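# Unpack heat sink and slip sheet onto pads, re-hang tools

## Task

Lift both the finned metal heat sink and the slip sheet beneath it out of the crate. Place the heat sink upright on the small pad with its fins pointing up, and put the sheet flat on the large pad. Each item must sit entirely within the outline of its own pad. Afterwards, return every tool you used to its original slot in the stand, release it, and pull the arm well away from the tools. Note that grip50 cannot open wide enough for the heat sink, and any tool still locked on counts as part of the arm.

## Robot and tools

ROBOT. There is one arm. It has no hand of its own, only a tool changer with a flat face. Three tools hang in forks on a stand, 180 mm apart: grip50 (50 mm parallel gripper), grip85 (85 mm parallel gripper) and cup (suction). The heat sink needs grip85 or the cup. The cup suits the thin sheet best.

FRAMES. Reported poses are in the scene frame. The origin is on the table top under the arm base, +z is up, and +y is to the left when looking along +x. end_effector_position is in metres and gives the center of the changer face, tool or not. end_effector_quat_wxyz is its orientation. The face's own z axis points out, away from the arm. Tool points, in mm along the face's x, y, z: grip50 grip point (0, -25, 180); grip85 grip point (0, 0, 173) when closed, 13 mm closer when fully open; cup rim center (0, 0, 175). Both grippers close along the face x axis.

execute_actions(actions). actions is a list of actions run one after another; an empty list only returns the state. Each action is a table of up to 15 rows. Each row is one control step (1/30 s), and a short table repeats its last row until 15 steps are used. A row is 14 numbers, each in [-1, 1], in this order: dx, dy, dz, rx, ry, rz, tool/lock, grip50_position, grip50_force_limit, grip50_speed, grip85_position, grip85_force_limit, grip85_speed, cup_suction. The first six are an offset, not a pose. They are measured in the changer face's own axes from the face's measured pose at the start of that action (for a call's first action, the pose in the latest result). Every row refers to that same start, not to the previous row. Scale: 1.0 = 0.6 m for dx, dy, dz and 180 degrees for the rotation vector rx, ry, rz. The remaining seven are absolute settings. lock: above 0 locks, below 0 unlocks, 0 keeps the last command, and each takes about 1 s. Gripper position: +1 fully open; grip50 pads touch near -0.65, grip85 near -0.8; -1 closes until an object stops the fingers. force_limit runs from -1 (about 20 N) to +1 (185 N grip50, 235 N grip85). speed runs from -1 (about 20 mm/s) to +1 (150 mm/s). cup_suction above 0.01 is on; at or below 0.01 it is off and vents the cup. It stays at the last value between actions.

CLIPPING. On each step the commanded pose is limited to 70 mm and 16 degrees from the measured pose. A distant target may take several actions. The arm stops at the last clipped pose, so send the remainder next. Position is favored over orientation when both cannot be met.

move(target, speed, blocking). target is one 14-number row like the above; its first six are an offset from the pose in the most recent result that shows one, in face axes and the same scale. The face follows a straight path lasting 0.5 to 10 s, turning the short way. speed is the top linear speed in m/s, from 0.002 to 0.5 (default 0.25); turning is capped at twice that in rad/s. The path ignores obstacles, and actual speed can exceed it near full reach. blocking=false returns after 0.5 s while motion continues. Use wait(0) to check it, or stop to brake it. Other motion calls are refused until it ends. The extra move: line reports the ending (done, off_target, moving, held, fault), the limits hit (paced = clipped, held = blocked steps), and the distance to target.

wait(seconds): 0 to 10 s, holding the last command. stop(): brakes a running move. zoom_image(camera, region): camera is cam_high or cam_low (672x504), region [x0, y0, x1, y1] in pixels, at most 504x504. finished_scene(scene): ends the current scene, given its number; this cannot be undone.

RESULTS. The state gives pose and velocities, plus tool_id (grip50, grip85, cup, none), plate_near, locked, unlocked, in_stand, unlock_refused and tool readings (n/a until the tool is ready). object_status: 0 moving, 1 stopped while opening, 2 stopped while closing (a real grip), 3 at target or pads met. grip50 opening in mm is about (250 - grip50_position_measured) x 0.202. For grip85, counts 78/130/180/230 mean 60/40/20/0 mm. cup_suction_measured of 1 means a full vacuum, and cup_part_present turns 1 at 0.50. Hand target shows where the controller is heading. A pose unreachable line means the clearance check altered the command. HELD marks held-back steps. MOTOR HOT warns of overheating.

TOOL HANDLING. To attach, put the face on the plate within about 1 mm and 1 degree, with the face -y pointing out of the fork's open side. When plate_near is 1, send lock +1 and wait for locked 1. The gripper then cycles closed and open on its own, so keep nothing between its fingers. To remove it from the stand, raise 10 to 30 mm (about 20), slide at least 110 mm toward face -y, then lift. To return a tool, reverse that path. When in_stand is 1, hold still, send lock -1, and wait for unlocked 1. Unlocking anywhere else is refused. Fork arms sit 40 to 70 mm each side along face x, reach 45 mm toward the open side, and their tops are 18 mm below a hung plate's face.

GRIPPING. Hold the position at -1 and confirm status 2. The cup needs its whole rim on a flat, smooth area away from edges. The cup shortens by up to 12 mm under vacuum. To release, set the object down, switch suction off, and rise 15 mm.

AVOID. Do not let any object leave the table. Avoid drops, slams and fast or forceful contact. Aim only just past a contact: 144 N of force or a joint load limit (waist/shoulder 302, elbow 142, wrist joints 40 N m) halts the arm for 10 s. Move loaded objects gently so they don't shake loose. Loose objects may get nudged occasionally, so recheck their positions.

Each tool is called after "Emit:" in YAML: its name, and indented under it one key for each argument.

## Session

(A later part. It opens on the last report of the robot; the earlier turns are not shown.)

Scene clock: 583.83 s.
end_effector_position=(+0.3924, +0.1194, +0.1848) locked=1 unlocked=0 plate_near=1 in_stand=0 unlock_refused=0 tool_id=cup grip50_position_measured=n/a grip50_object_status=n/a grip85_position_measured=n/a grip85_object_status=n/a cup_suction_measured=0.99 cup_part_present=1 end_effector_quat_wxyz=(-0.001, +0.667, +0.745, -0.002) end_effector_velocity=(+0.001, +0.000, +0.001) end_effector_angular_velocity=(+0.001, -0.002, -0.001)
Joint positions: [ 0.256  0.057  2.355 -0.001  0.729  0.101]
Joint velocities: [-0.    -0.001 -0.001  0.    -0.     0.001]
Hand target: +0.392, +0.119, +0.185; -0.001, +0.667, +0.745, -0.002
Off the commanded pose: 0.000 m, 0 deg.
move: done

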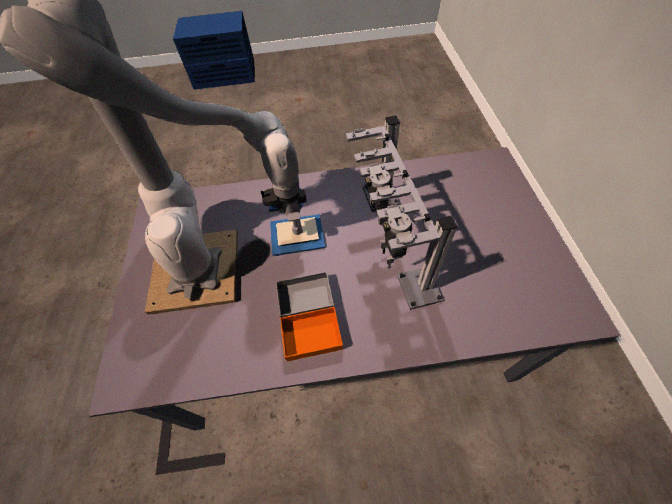

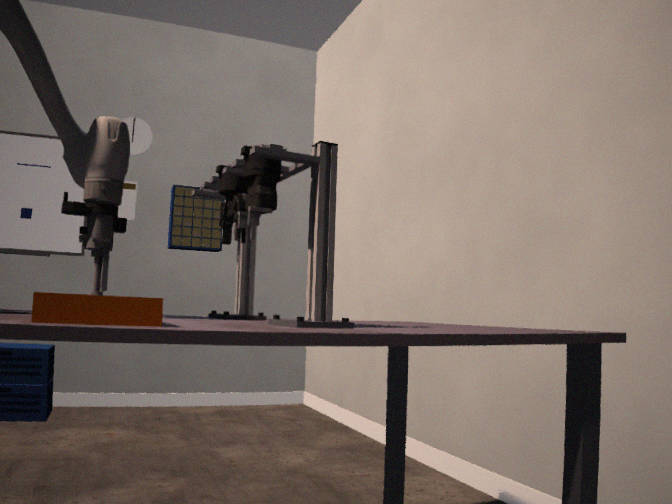

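Emit:
move:
  target: [0,0,0.008,0,0,0,0,1,0,0,1,0,0,1]
  speed: 0.03

Emit:
zoom_image:
  camera: "cam_high"
  region: [295, 215, 335, 255]

Scene clock: 592.90 s.
end_effector_position=(+0.3924, +0.1194, +0.1800) locked=1 unlocked=0 plate_near=1 in_stand=0 unlock_refused=0 tool_id=cup grip50_position_measured=n/a grip50_object_status=n/a grip85_position_measured=n/a grip85_object_status=n/a cup_suction_measured=0.99 cup_part_present=1 end_effector_quat_wxyz=(-0.001, +0.667, +0.745, -0.002) end_effector_velocity=(+0.000, +0.000, +0.000) end_effector_angular_velocity=(+0.001, -0.001, -0.001)
Joint positions: [ 0.256  0.065  2.359 -0.     0.717  0.101]
Joint velocities: [-0.     0.    -0.     0.001 -0.001 -0.   ]
Hand target: +0.392, +0.119, +0.180; -0.001, +0.667, +0.745, -0.002
Off the commanded pose: 0.000 m, 0 deg.
move: done

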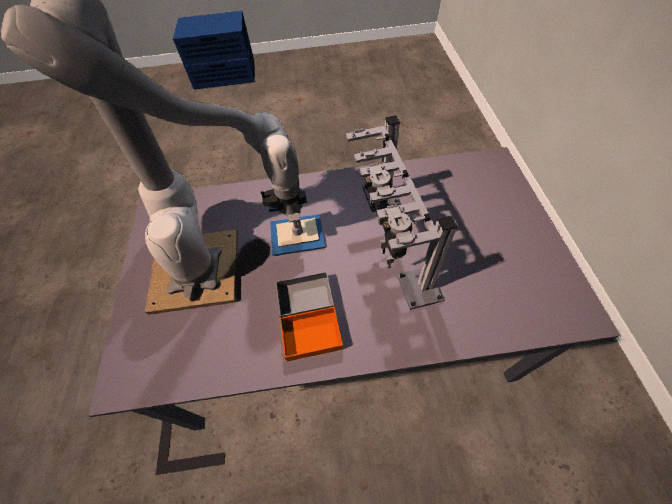

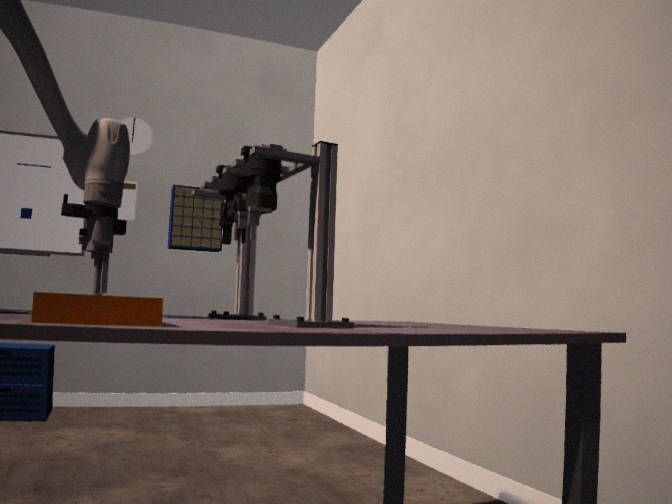

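Region (295, 215, 335, 255) of cam_high's 672x504 image, scaled by 12.600, with more detail than that image has.

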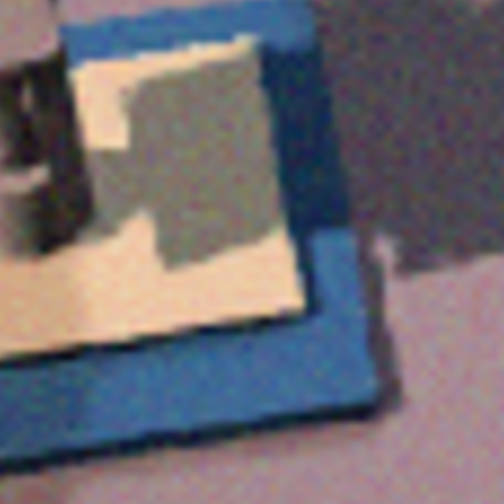

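Emit:
execute_actions:
  actions:
    - [[0,0,0.0006,0,0,0,0,1,0,0,1,0,0,1],[0,0,0.0012,0,0,0,0,1,0,0,1,0,0,1],[0,0,0.0018,0,0,0,0,1,0,0,1,0,0,1],[0,0,0.0024,0,0,0,0,1,0,0,1,0,0,1],[0,0,0.003,0,0,0,0,1,0,0,1,0,0,1],[0,0,0.0033,0,0,0,0,1,0,0,1,0,0,1]]

Emit:
zoom_image:
  camera: "cam_high"
  region: [295, 215, 335, 255]

Scene clock: 600.20 s.
end_effector_position=(+0.3924, +0.1194, +0.1780) locked=1 unlocked=0 plate_near=1 in_stand=0 unlock_refused=0 tool_id=cup grip50_position_measured=n/a grip50_object_status=n/a grip85_position_measured=n/a grip85_object_status=n/a cup_suction_measured=0.99 cup_part_present=1 end_effector_quat_wxyz=(-0.001, +0.667, +0.745, -0.002) end_effector_velocity=(-0.000, -0.000, +0.000) end_effector_angular_velocity=(+0.000, +0.000, -0.001)
Joint positions: [ 0.256  0.069  2.36  -0.001  0.712  0.101]
Joint velocities: [-0.    -0.     0.     0.     0.001  0.001]
Hand target: +0.392, +0.119, +0.178; -0.001, +0.667, +0.745, -0.002
Off the commanded pose: 0.000 m, 0 deg.
Step readings (end_effector_position):
0: (+0.3924, +0.1194, +0.1800)
1: (+0.3924, +0.1194, +0.1800)
2: (+0.3924, +0.1194, +0.1798)
4: (+0.3924, +0.1194, +0.1791)
8: (+0.3924, +0.1194, +0.1780)
15: end_effector_position above

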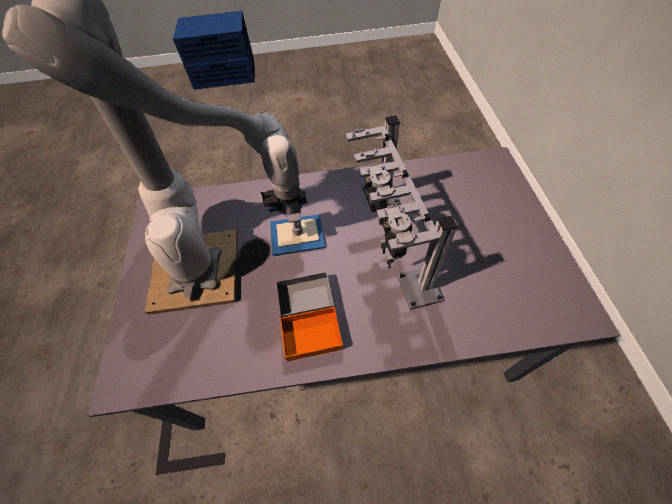

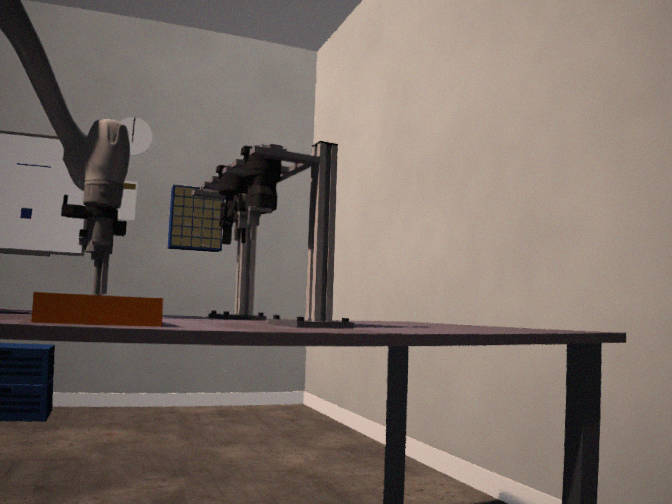

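Region (295, 215, 335, 255) of cam_high's 672x504 image, scaled by 12.600, with more detail than that image has.

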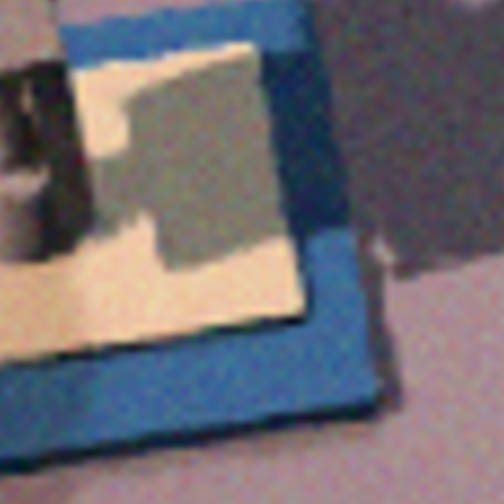

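Emit:
execute_actions:
  actions:
    - [[0,0,0,0,0,0,0,1,0,0,1,0,0,0]]

Emit:
zoom_image:
  camera: "cam_high"
  region: [295, 215, 335, 255]

Scene clock: 603.50 s.
end_effector_position=(+0.3924, +0.1194, +0.1780) locked=1 unlocked=0 plate_near=1 in_stand=0 unlock_refused=0 tool_id=cup grip50_position_measured=n/a grip50_object_status=n/a grip85_position_measured=n/a grip85_object_status=n/a cup_suction_measured=0.01 cup_part_present=0 end_effector_quat_wxyz=(-0.001, +0.667, +0.745, -0.002) end_effector_velocity=(+0.001, +0.000, +0.000) end_effector_angular_velocity=(+0.000, -0.001, -0.001)
Joint positions: [ 0.256  0.069  2.36  -0.     0.712  0.101]
Joint velocities: [ 0.     0.001 -0.001  0.    -0.     0.   ]
Hand target: +0.392, +0.119, +0.178; -0.001, +0.667, +0.745, -0.002
Off the commanded pose: 0.000 m, 0 deg.
Step readings (end_effector_position):
0: (+0.3924, +0.1194, +0.1780)
1: (+0.3924, +0.1194, +0.1780)
2: (+0.3924, +0.1194, +0.1780)
4: (+0.3924, +0.1194, +0.1780)
8: (+0.3924, +0.1194, +0.1780)
15: end_effector_position above

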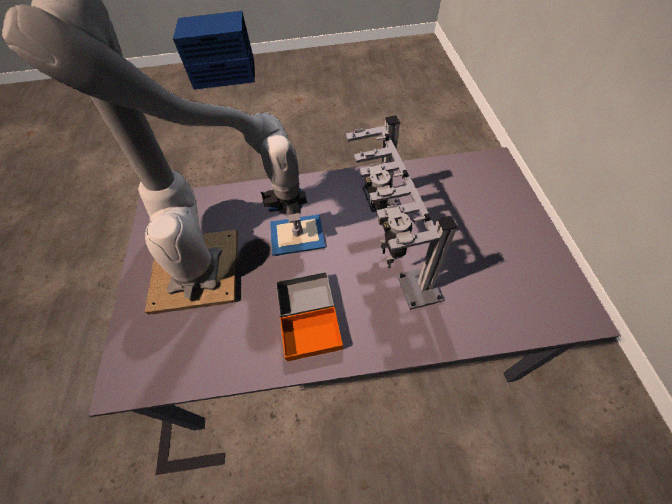

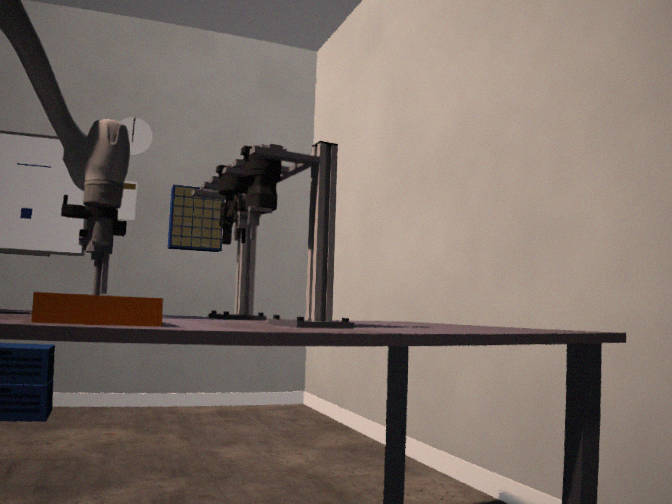

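Region (295, 215, 335, 255) of cam_high's 672x504 image, scaled by 12.600, with more detail than that image has.

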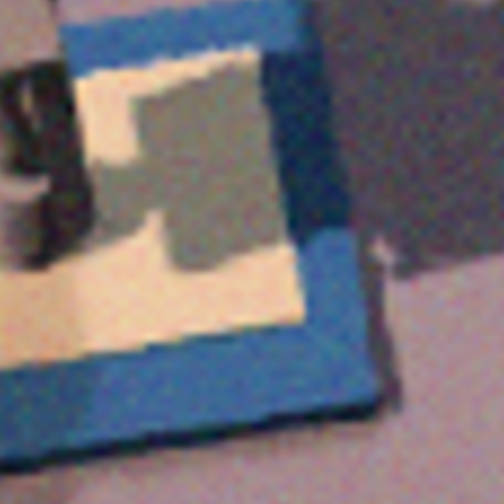

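Emit:
move:
  target: [0,0,-0.035,0,0,0,0,1,0,0,1,0,0,0]
  speed: 0.08

Scene clock: 606.73 s.
end_effector_position=(+0.3925, +0.1194, +0.1989) locked=1 unlocked=0 plate_near=1 in_stand=0 unlock_refused=0 tool_id=cup grip50_position_measured=n/a grip50_object_status=n/a grip85_position_measured=n/a grip85_object_status=n/a cup_suction_measured=0.01 cup_part_present=0 end_effector_quat_wxyz=(-0.001, +0.667, +0.745, -0.002) end_effector_velocity=(+0.000, +0.000, +0.000) end_effector_angular_velocity=(+0.001, -0.000, +0.000)
Joint positions: [ 0.256  0.033  2.343 -0.001  0.765  0.101]
Joint velocities: [-0.     0.    -0.001  0.001  0.001 -0.001]
Hand target: +0.392, +0.119, +0.199; -0.001, +0.667, +0.745, -0.002
Off the commanded pose: 0.000 m, 0 deg.
move: done

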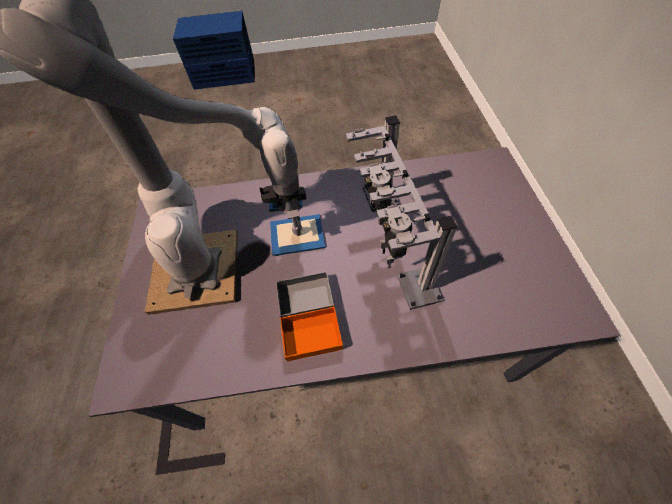

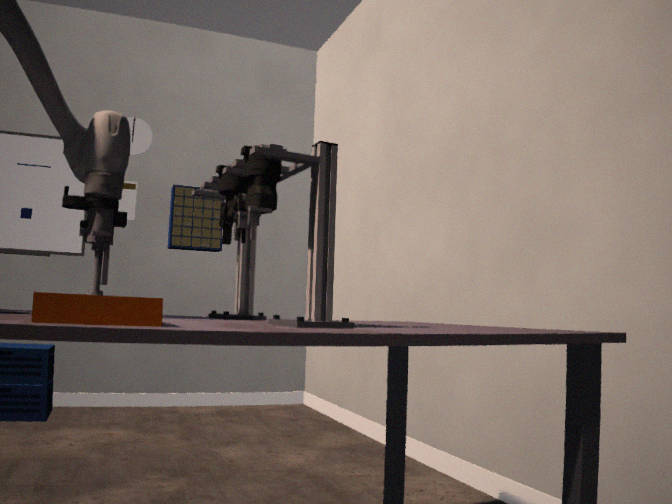

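Emit:
move:
  target: [0.0915,0.2427,-0.3037,0,0,0,0,1,0,0,1,0,0,0]
  speed: 0.3

Scene clock: 612.47 s.
end_effector_position=(+0.5318, +0.1902, +0.3806) locked=1 unlocked=0 plate_near=1 in_stand=0 unlock_refused=0 tool_id=cup grip50_position_measured=n/a grip50_object_status=n/a grip85_position_measured=n/a grip85_object_status=n/a cup_suction_measured=0.01 cup_part_present=0 end_effector_quat_wxyz=(-0.001, +0.667, +0.745, -0.002) end_effector_velocity=(+0.001, +0.000, +0.000) end_effector_angular_velocity=(-0.000, -0.000, +0.001)
Joint positions: [ 0.327  0.077  1.897 -0.001  1.168  0.172]
Joint velocities: [ 0.     0.001 -0.001 -0.     0.    -0.001]
Hand target: +0.532, +0.190, +0.381; -0.001, +0.667, +0.745, -0.002
Off the commanded pose: 0.000 m, 0 deg.
move: done

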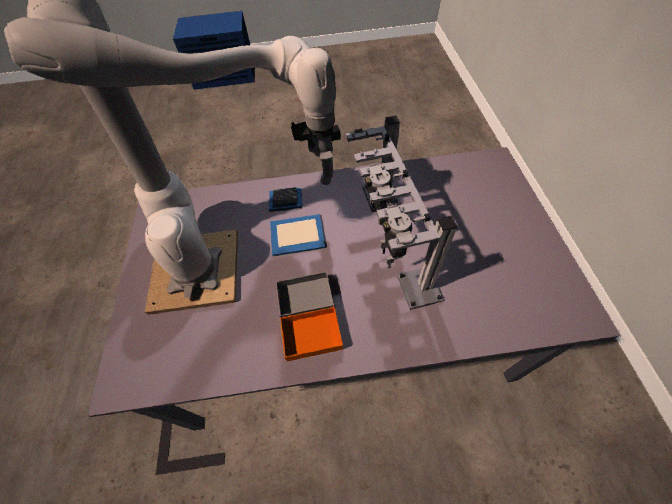

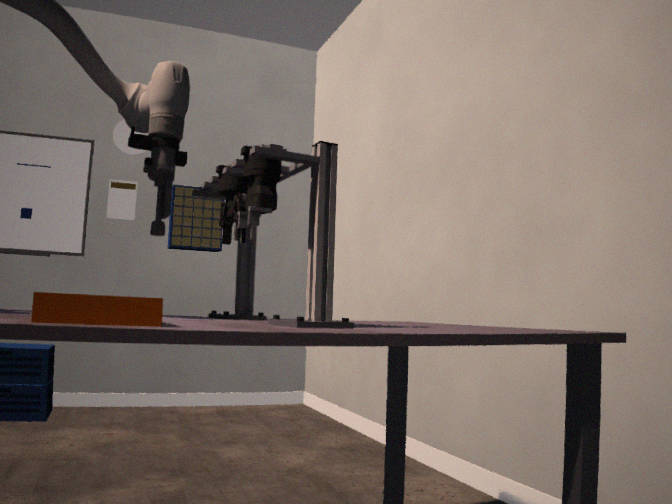

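Emit:
move:
  target: [-0.0002,0.2332,0,0,0,0,0,1,0,0,1,0,0,0]
  speed: 0.15

Scene clock: 615.47 s.
end_effector_position=(+0.6709, +0.2054, +0.3802) locked=1 unlocked=0 plate_near=1 in_stand=0 unlock_refused=0 tool_id=cup grip50_position_measured=n/a grip50_object_status=n/a grip85_position_measured=n/a grip85_object_status=n/a cup_suction_measured=0.01 cup_part_present=0 end_effector_quat_wxyz=(-0.001, +0.667, +0.745, -0.002) end_effector_velocity=(-0.000, +0.000, +0.000) end_effector_angular_velocity=(+0.001, -0.000, -0.000)
Joint positions: [ 0.292  0.287  1.641 -0.001  1.213  0.138]
Joint velocities: [ 0.    -0.     0.     0.001 -0.    -0.   ]
Hand target: +0.671, +0.205, +0.380; -0.001, +0.667, +0.745, -0.002
Off the commanded pose: 0.000 m, 0 deg.
move: done

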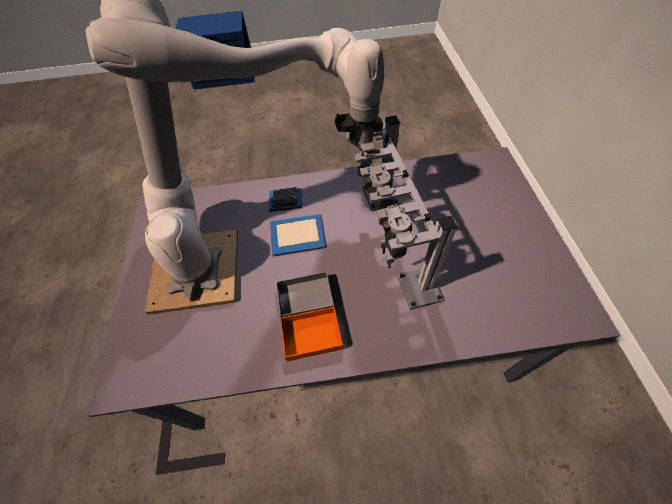

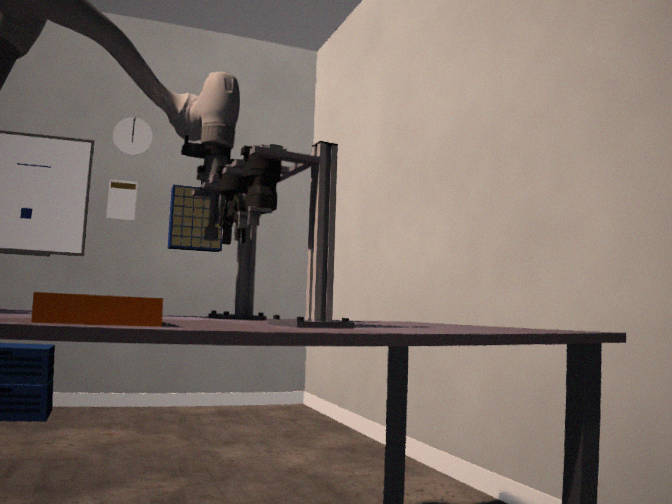

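Descend to z≈0.3610 (19.2 mm → 0.032), with +0.2 mm face x.

Emit:
move:
  target: [0.0003,0,0.032,0,0,0,0,1,0,0,1,0,0,0]
  speed: 0.04

Scene clock: 617.90 s.
end_effector_position=(+0.6709, +0.2056, +0.3609) locked=1 unlocked=0 plate_near=1 in_stand=1 unlock_refused=0 tool_id=cup grip50_position_measured=n/a grip50_object_status=n/a grip85_position_measured=n/a grip85_object_status=n/a cup_suction_measured=0.01 cup_part_present=0 end_effector_quat_wxyz=(-0.001, +0.667, +0.745, -0.002) end_effector_velocity=(-0.000, -0.000, +0.000) end_effector_angular_velocity=(+0.000, -0.000, +0.000)
Joint positions: [ 0.293  0.299  1.663 -0.     1.18   0.138]
Joint velocities: [-0.    -0.001  0.001  0.     0.    -0.   ]
Hand target: +0.671, +0.206, +0.361; -0.001, +0.667, +0.745, -0.002
Off the commanded pose: 0.000 m, 0 deg.
move: done

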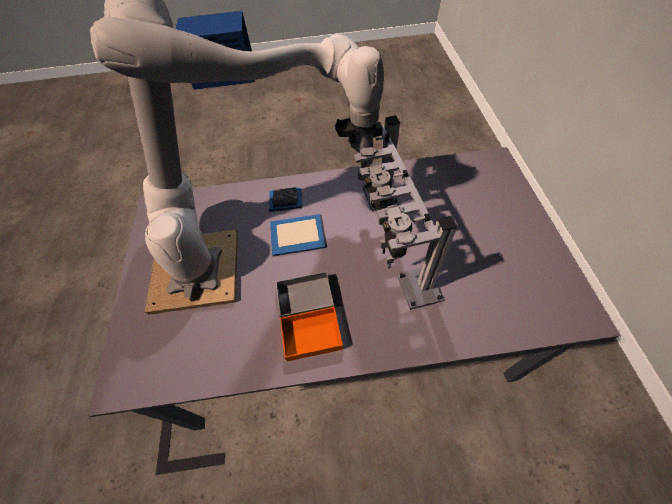

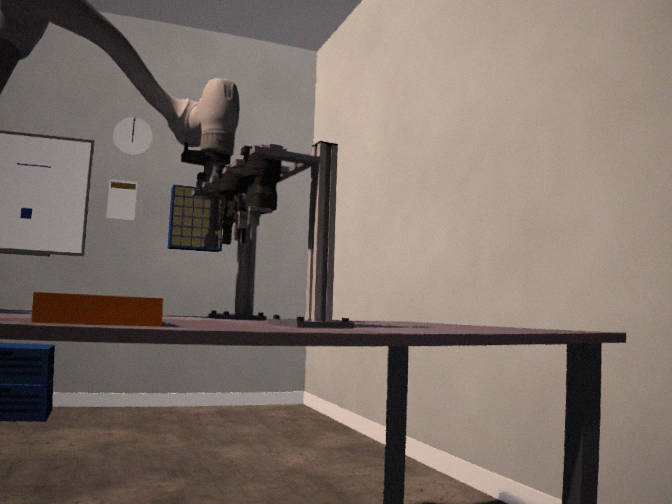

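Emit:
execute_actions:
  actions:
    - [[0,0,0,0,0,0,-1,1,0,0,1,0,0,0]]

Emit:
zoom_image:
  camera: "cam_high"
  region: [255, 175, 345, 265]

Scene clock: 620.07 s.
end_effector_position=(+0.6708, +0.2056, +0.3609) locked=0 unlocked=0 plate_near=1 in_stand=1 unlock_refused=0 tool_id=none grip50_position_measured=n/a grip50_object_status=n/a grip85_position_measured=n/a grip85_object_status=n/a cup_suction_measured=n/a cup_part_present=n/a end_effector_quat_wxyz=(-0.001, +0.667, +0.745, -0.002) end_effector_velocity=(+0.001, +0.000, +0.001) end_effector_angular_velocity=(+0.001, -0.003, -0.000)
Joint positions: [ 0.293  0.298  1.663 -0.001  1.18   0.138]
Joint velocities: [ 0.    -0.    -0.001  0.001 -0.002  0.   ]
Hand target: +0.671, +0.206, +0.361; -0.001, +0.667, +0.745, -0.002
Off the commanded pose: 0.000 m, 0 deg.
Step readings (end_effector_position):
0: (+0.6708, +0.2056, +0.3610)
1: (+0.6708, +0.2056, +0.3609)
2: (+0.6708, +0.2056, +0.3609)
4: (+0.6708, +0.2056, +0.3609)
8: (+0.6707, +0.2056, +0.3609)
15: end_effector_position above

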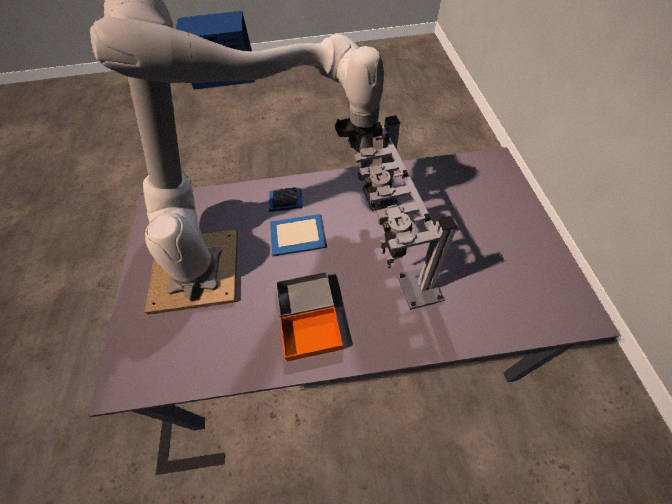

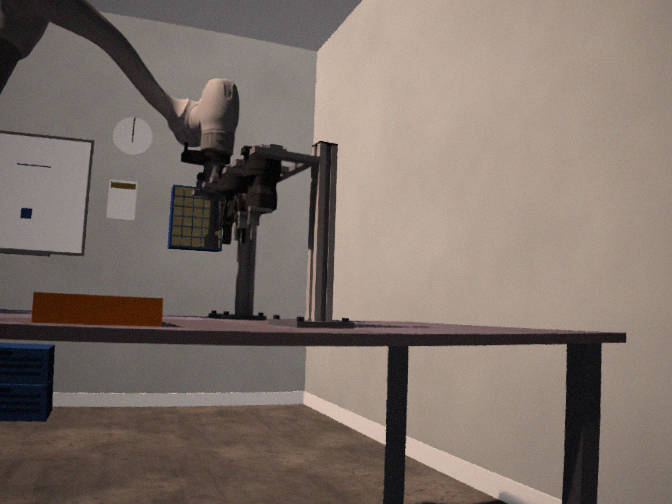

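Region (255, 175, 345, 265) of cam_high's 672x504 image, scaled by 5.600, with more detail than that image has.

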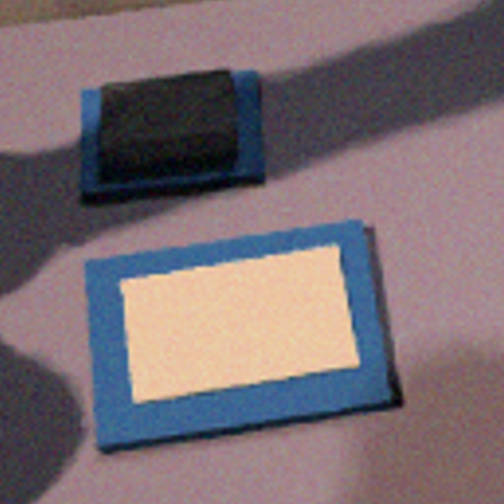

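Both inside. Check unlock.

Emit:
execute_actions:
  actions: []

Scene clock: 682.47 s.
end_effector_position=(+0.6709, +0.2056, +0.3609) locked=0 unlocked=1 plate_near=1 in_stand=1 unlock_refused=0 tool_id=none grip50_position_measured=n/a grip50_object_status=n/a grip85_position_measured=n/a grip85_object_status=n/a cup_suction_measured=n/a cup_part_present=n/a end_effector_quat_wxyz=(-0.001, +0.667, +0.745, -0.002) end_effector_velocity=(-0.000, -0.000, -0.001) end_effector_angular_velocity=(-0.000, +0.001, +0.000)
Joint positions: [ 0.293  0.299  1.663 -0.     1.18   0.138]
Joint velocities: [-0.     0.001  0.     0.     0.    -0.   ]
Hand target: +0.671, +0.206, +0.361; -0.001, +0.667, +0.745, -0.002
Off the commanded pose: 0.000 m, 0 deg.

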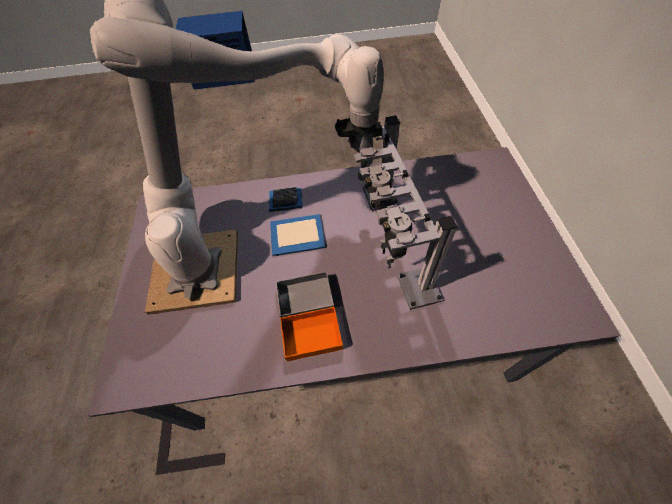

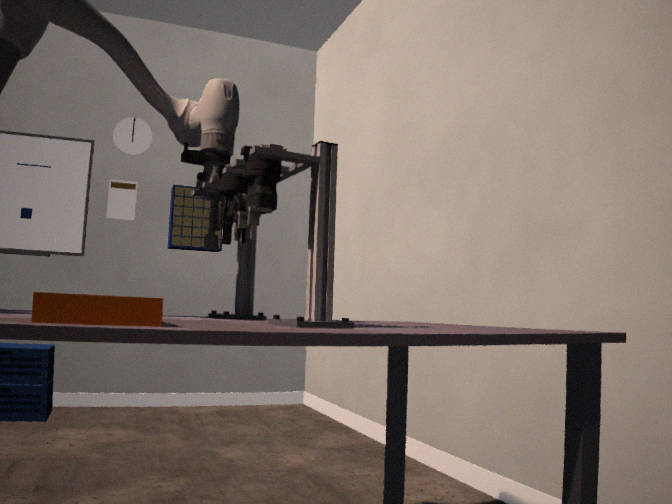

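Emit:
move:
  target: [0,0,-0.04,0,0,0,0,1,0,0,1,0,0,0]
  speed: 0.07

Emit:
move:
  target: [0,-0.4,-0.2,0,0,0,0,1,0,0,1,0,0,0]
  speed: 0.35

Scene clock: 685.50 s.
end_effector_position=(+0.6710, +0.2056, +0.3850) locked=0 unlocked=1 plate_near=0 in_stand=0 unlock_refused=0 tool_id=none grip50_position_measured=n/a grip50_object_status=n/a grip85_position_measured=n/a grip85_object_status=n/a cup_suction_measured=n/a cup_part_present=n/a end_effector_quat_wxyz=(-0.001, +0.667, +0.745, -0.002) end_effector_velocity=(-0.000, -0.000, +0.000) end_effector_angular_velocity=(-0.000, -0.001, -0.000)
Joint positions: [ 0.293  0.284  1.636 -0.001  1.221  0.138]
Joint velocities: [ 0.    -0.001  0.001 -0.001 -0.     0.001]
Hand target: +0.671, +0.206, +0.385; -0.001, +0.667, +0.745, -0.002
Off the commanded pose: 0.000 m, 0 deg.
move: done

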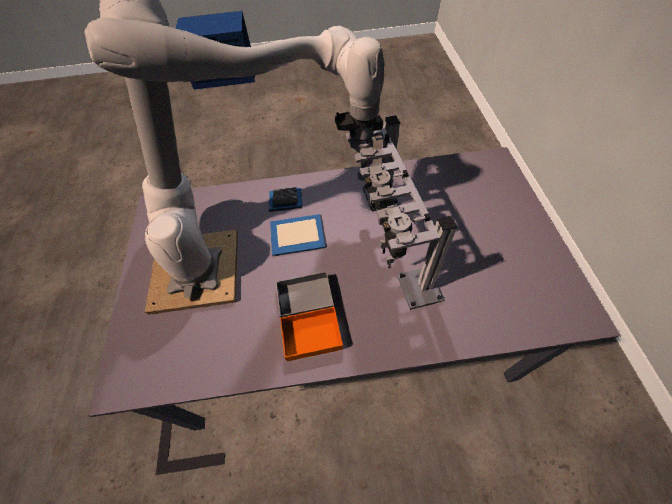

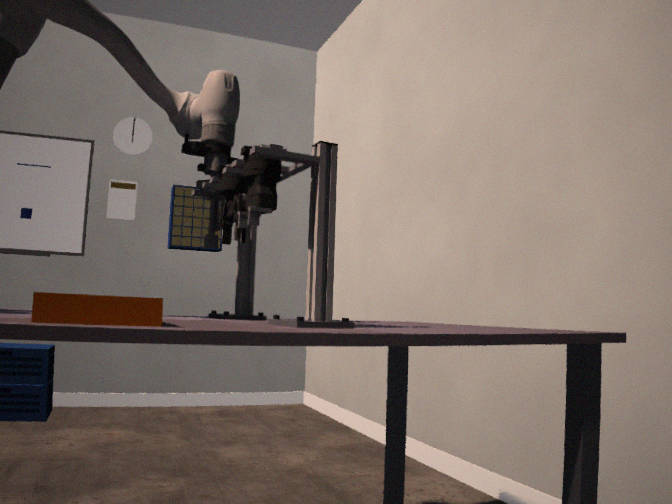

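Scene clock: 686.70 s.
end_effector_position=(+0.4328, +0.1794, +0.5055) locked=0 unlocked=1 plate_near=0 in_stand=0 unlock_refused=0 tool_id=none grip50_position_measured=n/a grip50_object_status=n/a grip85_position_measured=n/a grip85_object_status=n/a cup_suction_measured=n/a cup_part_present=n/a end_effector_quat_wxyz=(-0.001, +0.667, +0.745, -0.002) end_effector_velocity=(+0.000, +0.000, +0.001) end_effector_angular_velocity=(+0.000, -0.001, +0.001)
Joint positions: [ 0.364 -0.14   1.874 -0.001  1.408  0.21 ]
Joint velocities: [ 0.     0.    -0.001 -0.    -0.    -0.   ]
Hand target: +0.433, +0.179, +0.506; -0.001, +0.667, +0.745, -0.002
Off the commanded pose: 0.000 m, 0 deg.
move: done

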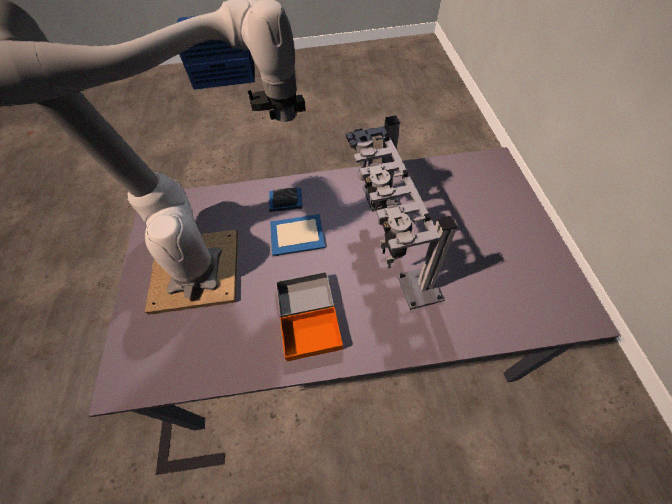

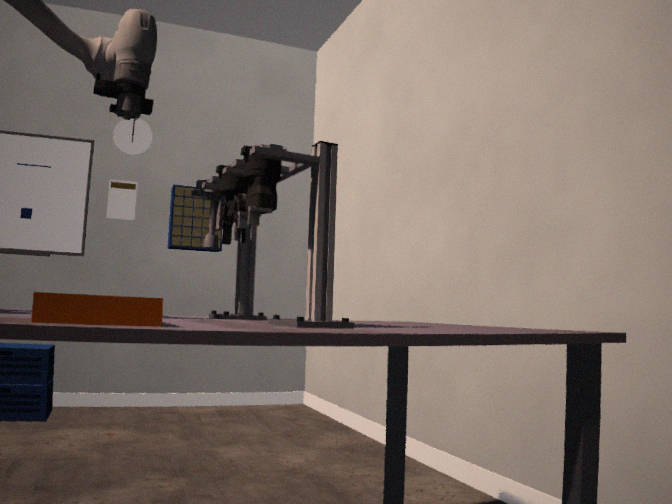

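Emit:
zoom_image:
  camera: "cam_high"
  region: [340, 120, 420, 200]

Emit:
zoom_image:
  camera: "cam_high"
  region: [360, 165, 440, 245]

Region (340, 120, 420, 200) of cam_high's 672x504 image, scaled by 6.300, with more detail than that image has.

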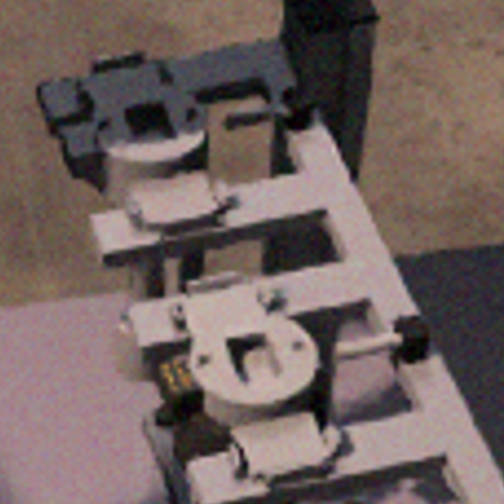

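Region (360, 165, 440, 245) of cam_high's 672x504 image, scaled by 6.300, with more detail than that image has.

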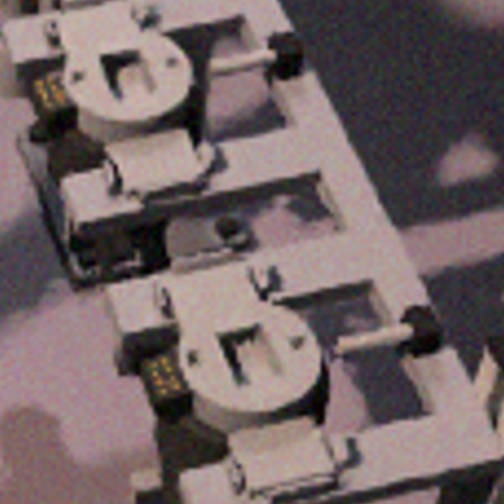

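Emit:
zoom_image:
  camera: "cam_high"
  region: [140, 220, 250, 320]

Emit:
zoom_image:
  camera: "cam_high"
  region: [480, 130, 630, 360]

Region (140, 220, 250, 320) of cam_high's 672x504 image, scaled by 4.582, with more detail than that image has; it fills the top 458 rows of this view, and the rest is white.

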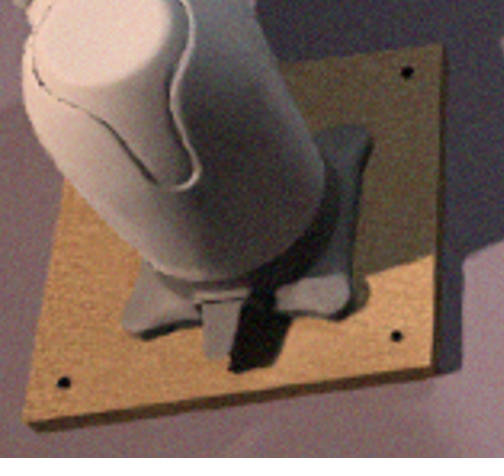

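Region (480, 130, 630, 360) of cam_high's 672x504 image, scaled by 2.191, with more detail than that image has; it fills the left 329 columns of this view, and the rest is white.

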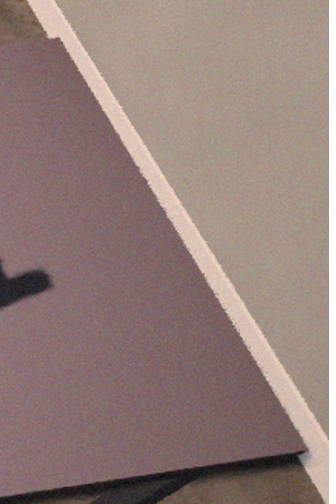

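Emit:
finished_scene:
  scene: 1

The scene is finished: the task was done.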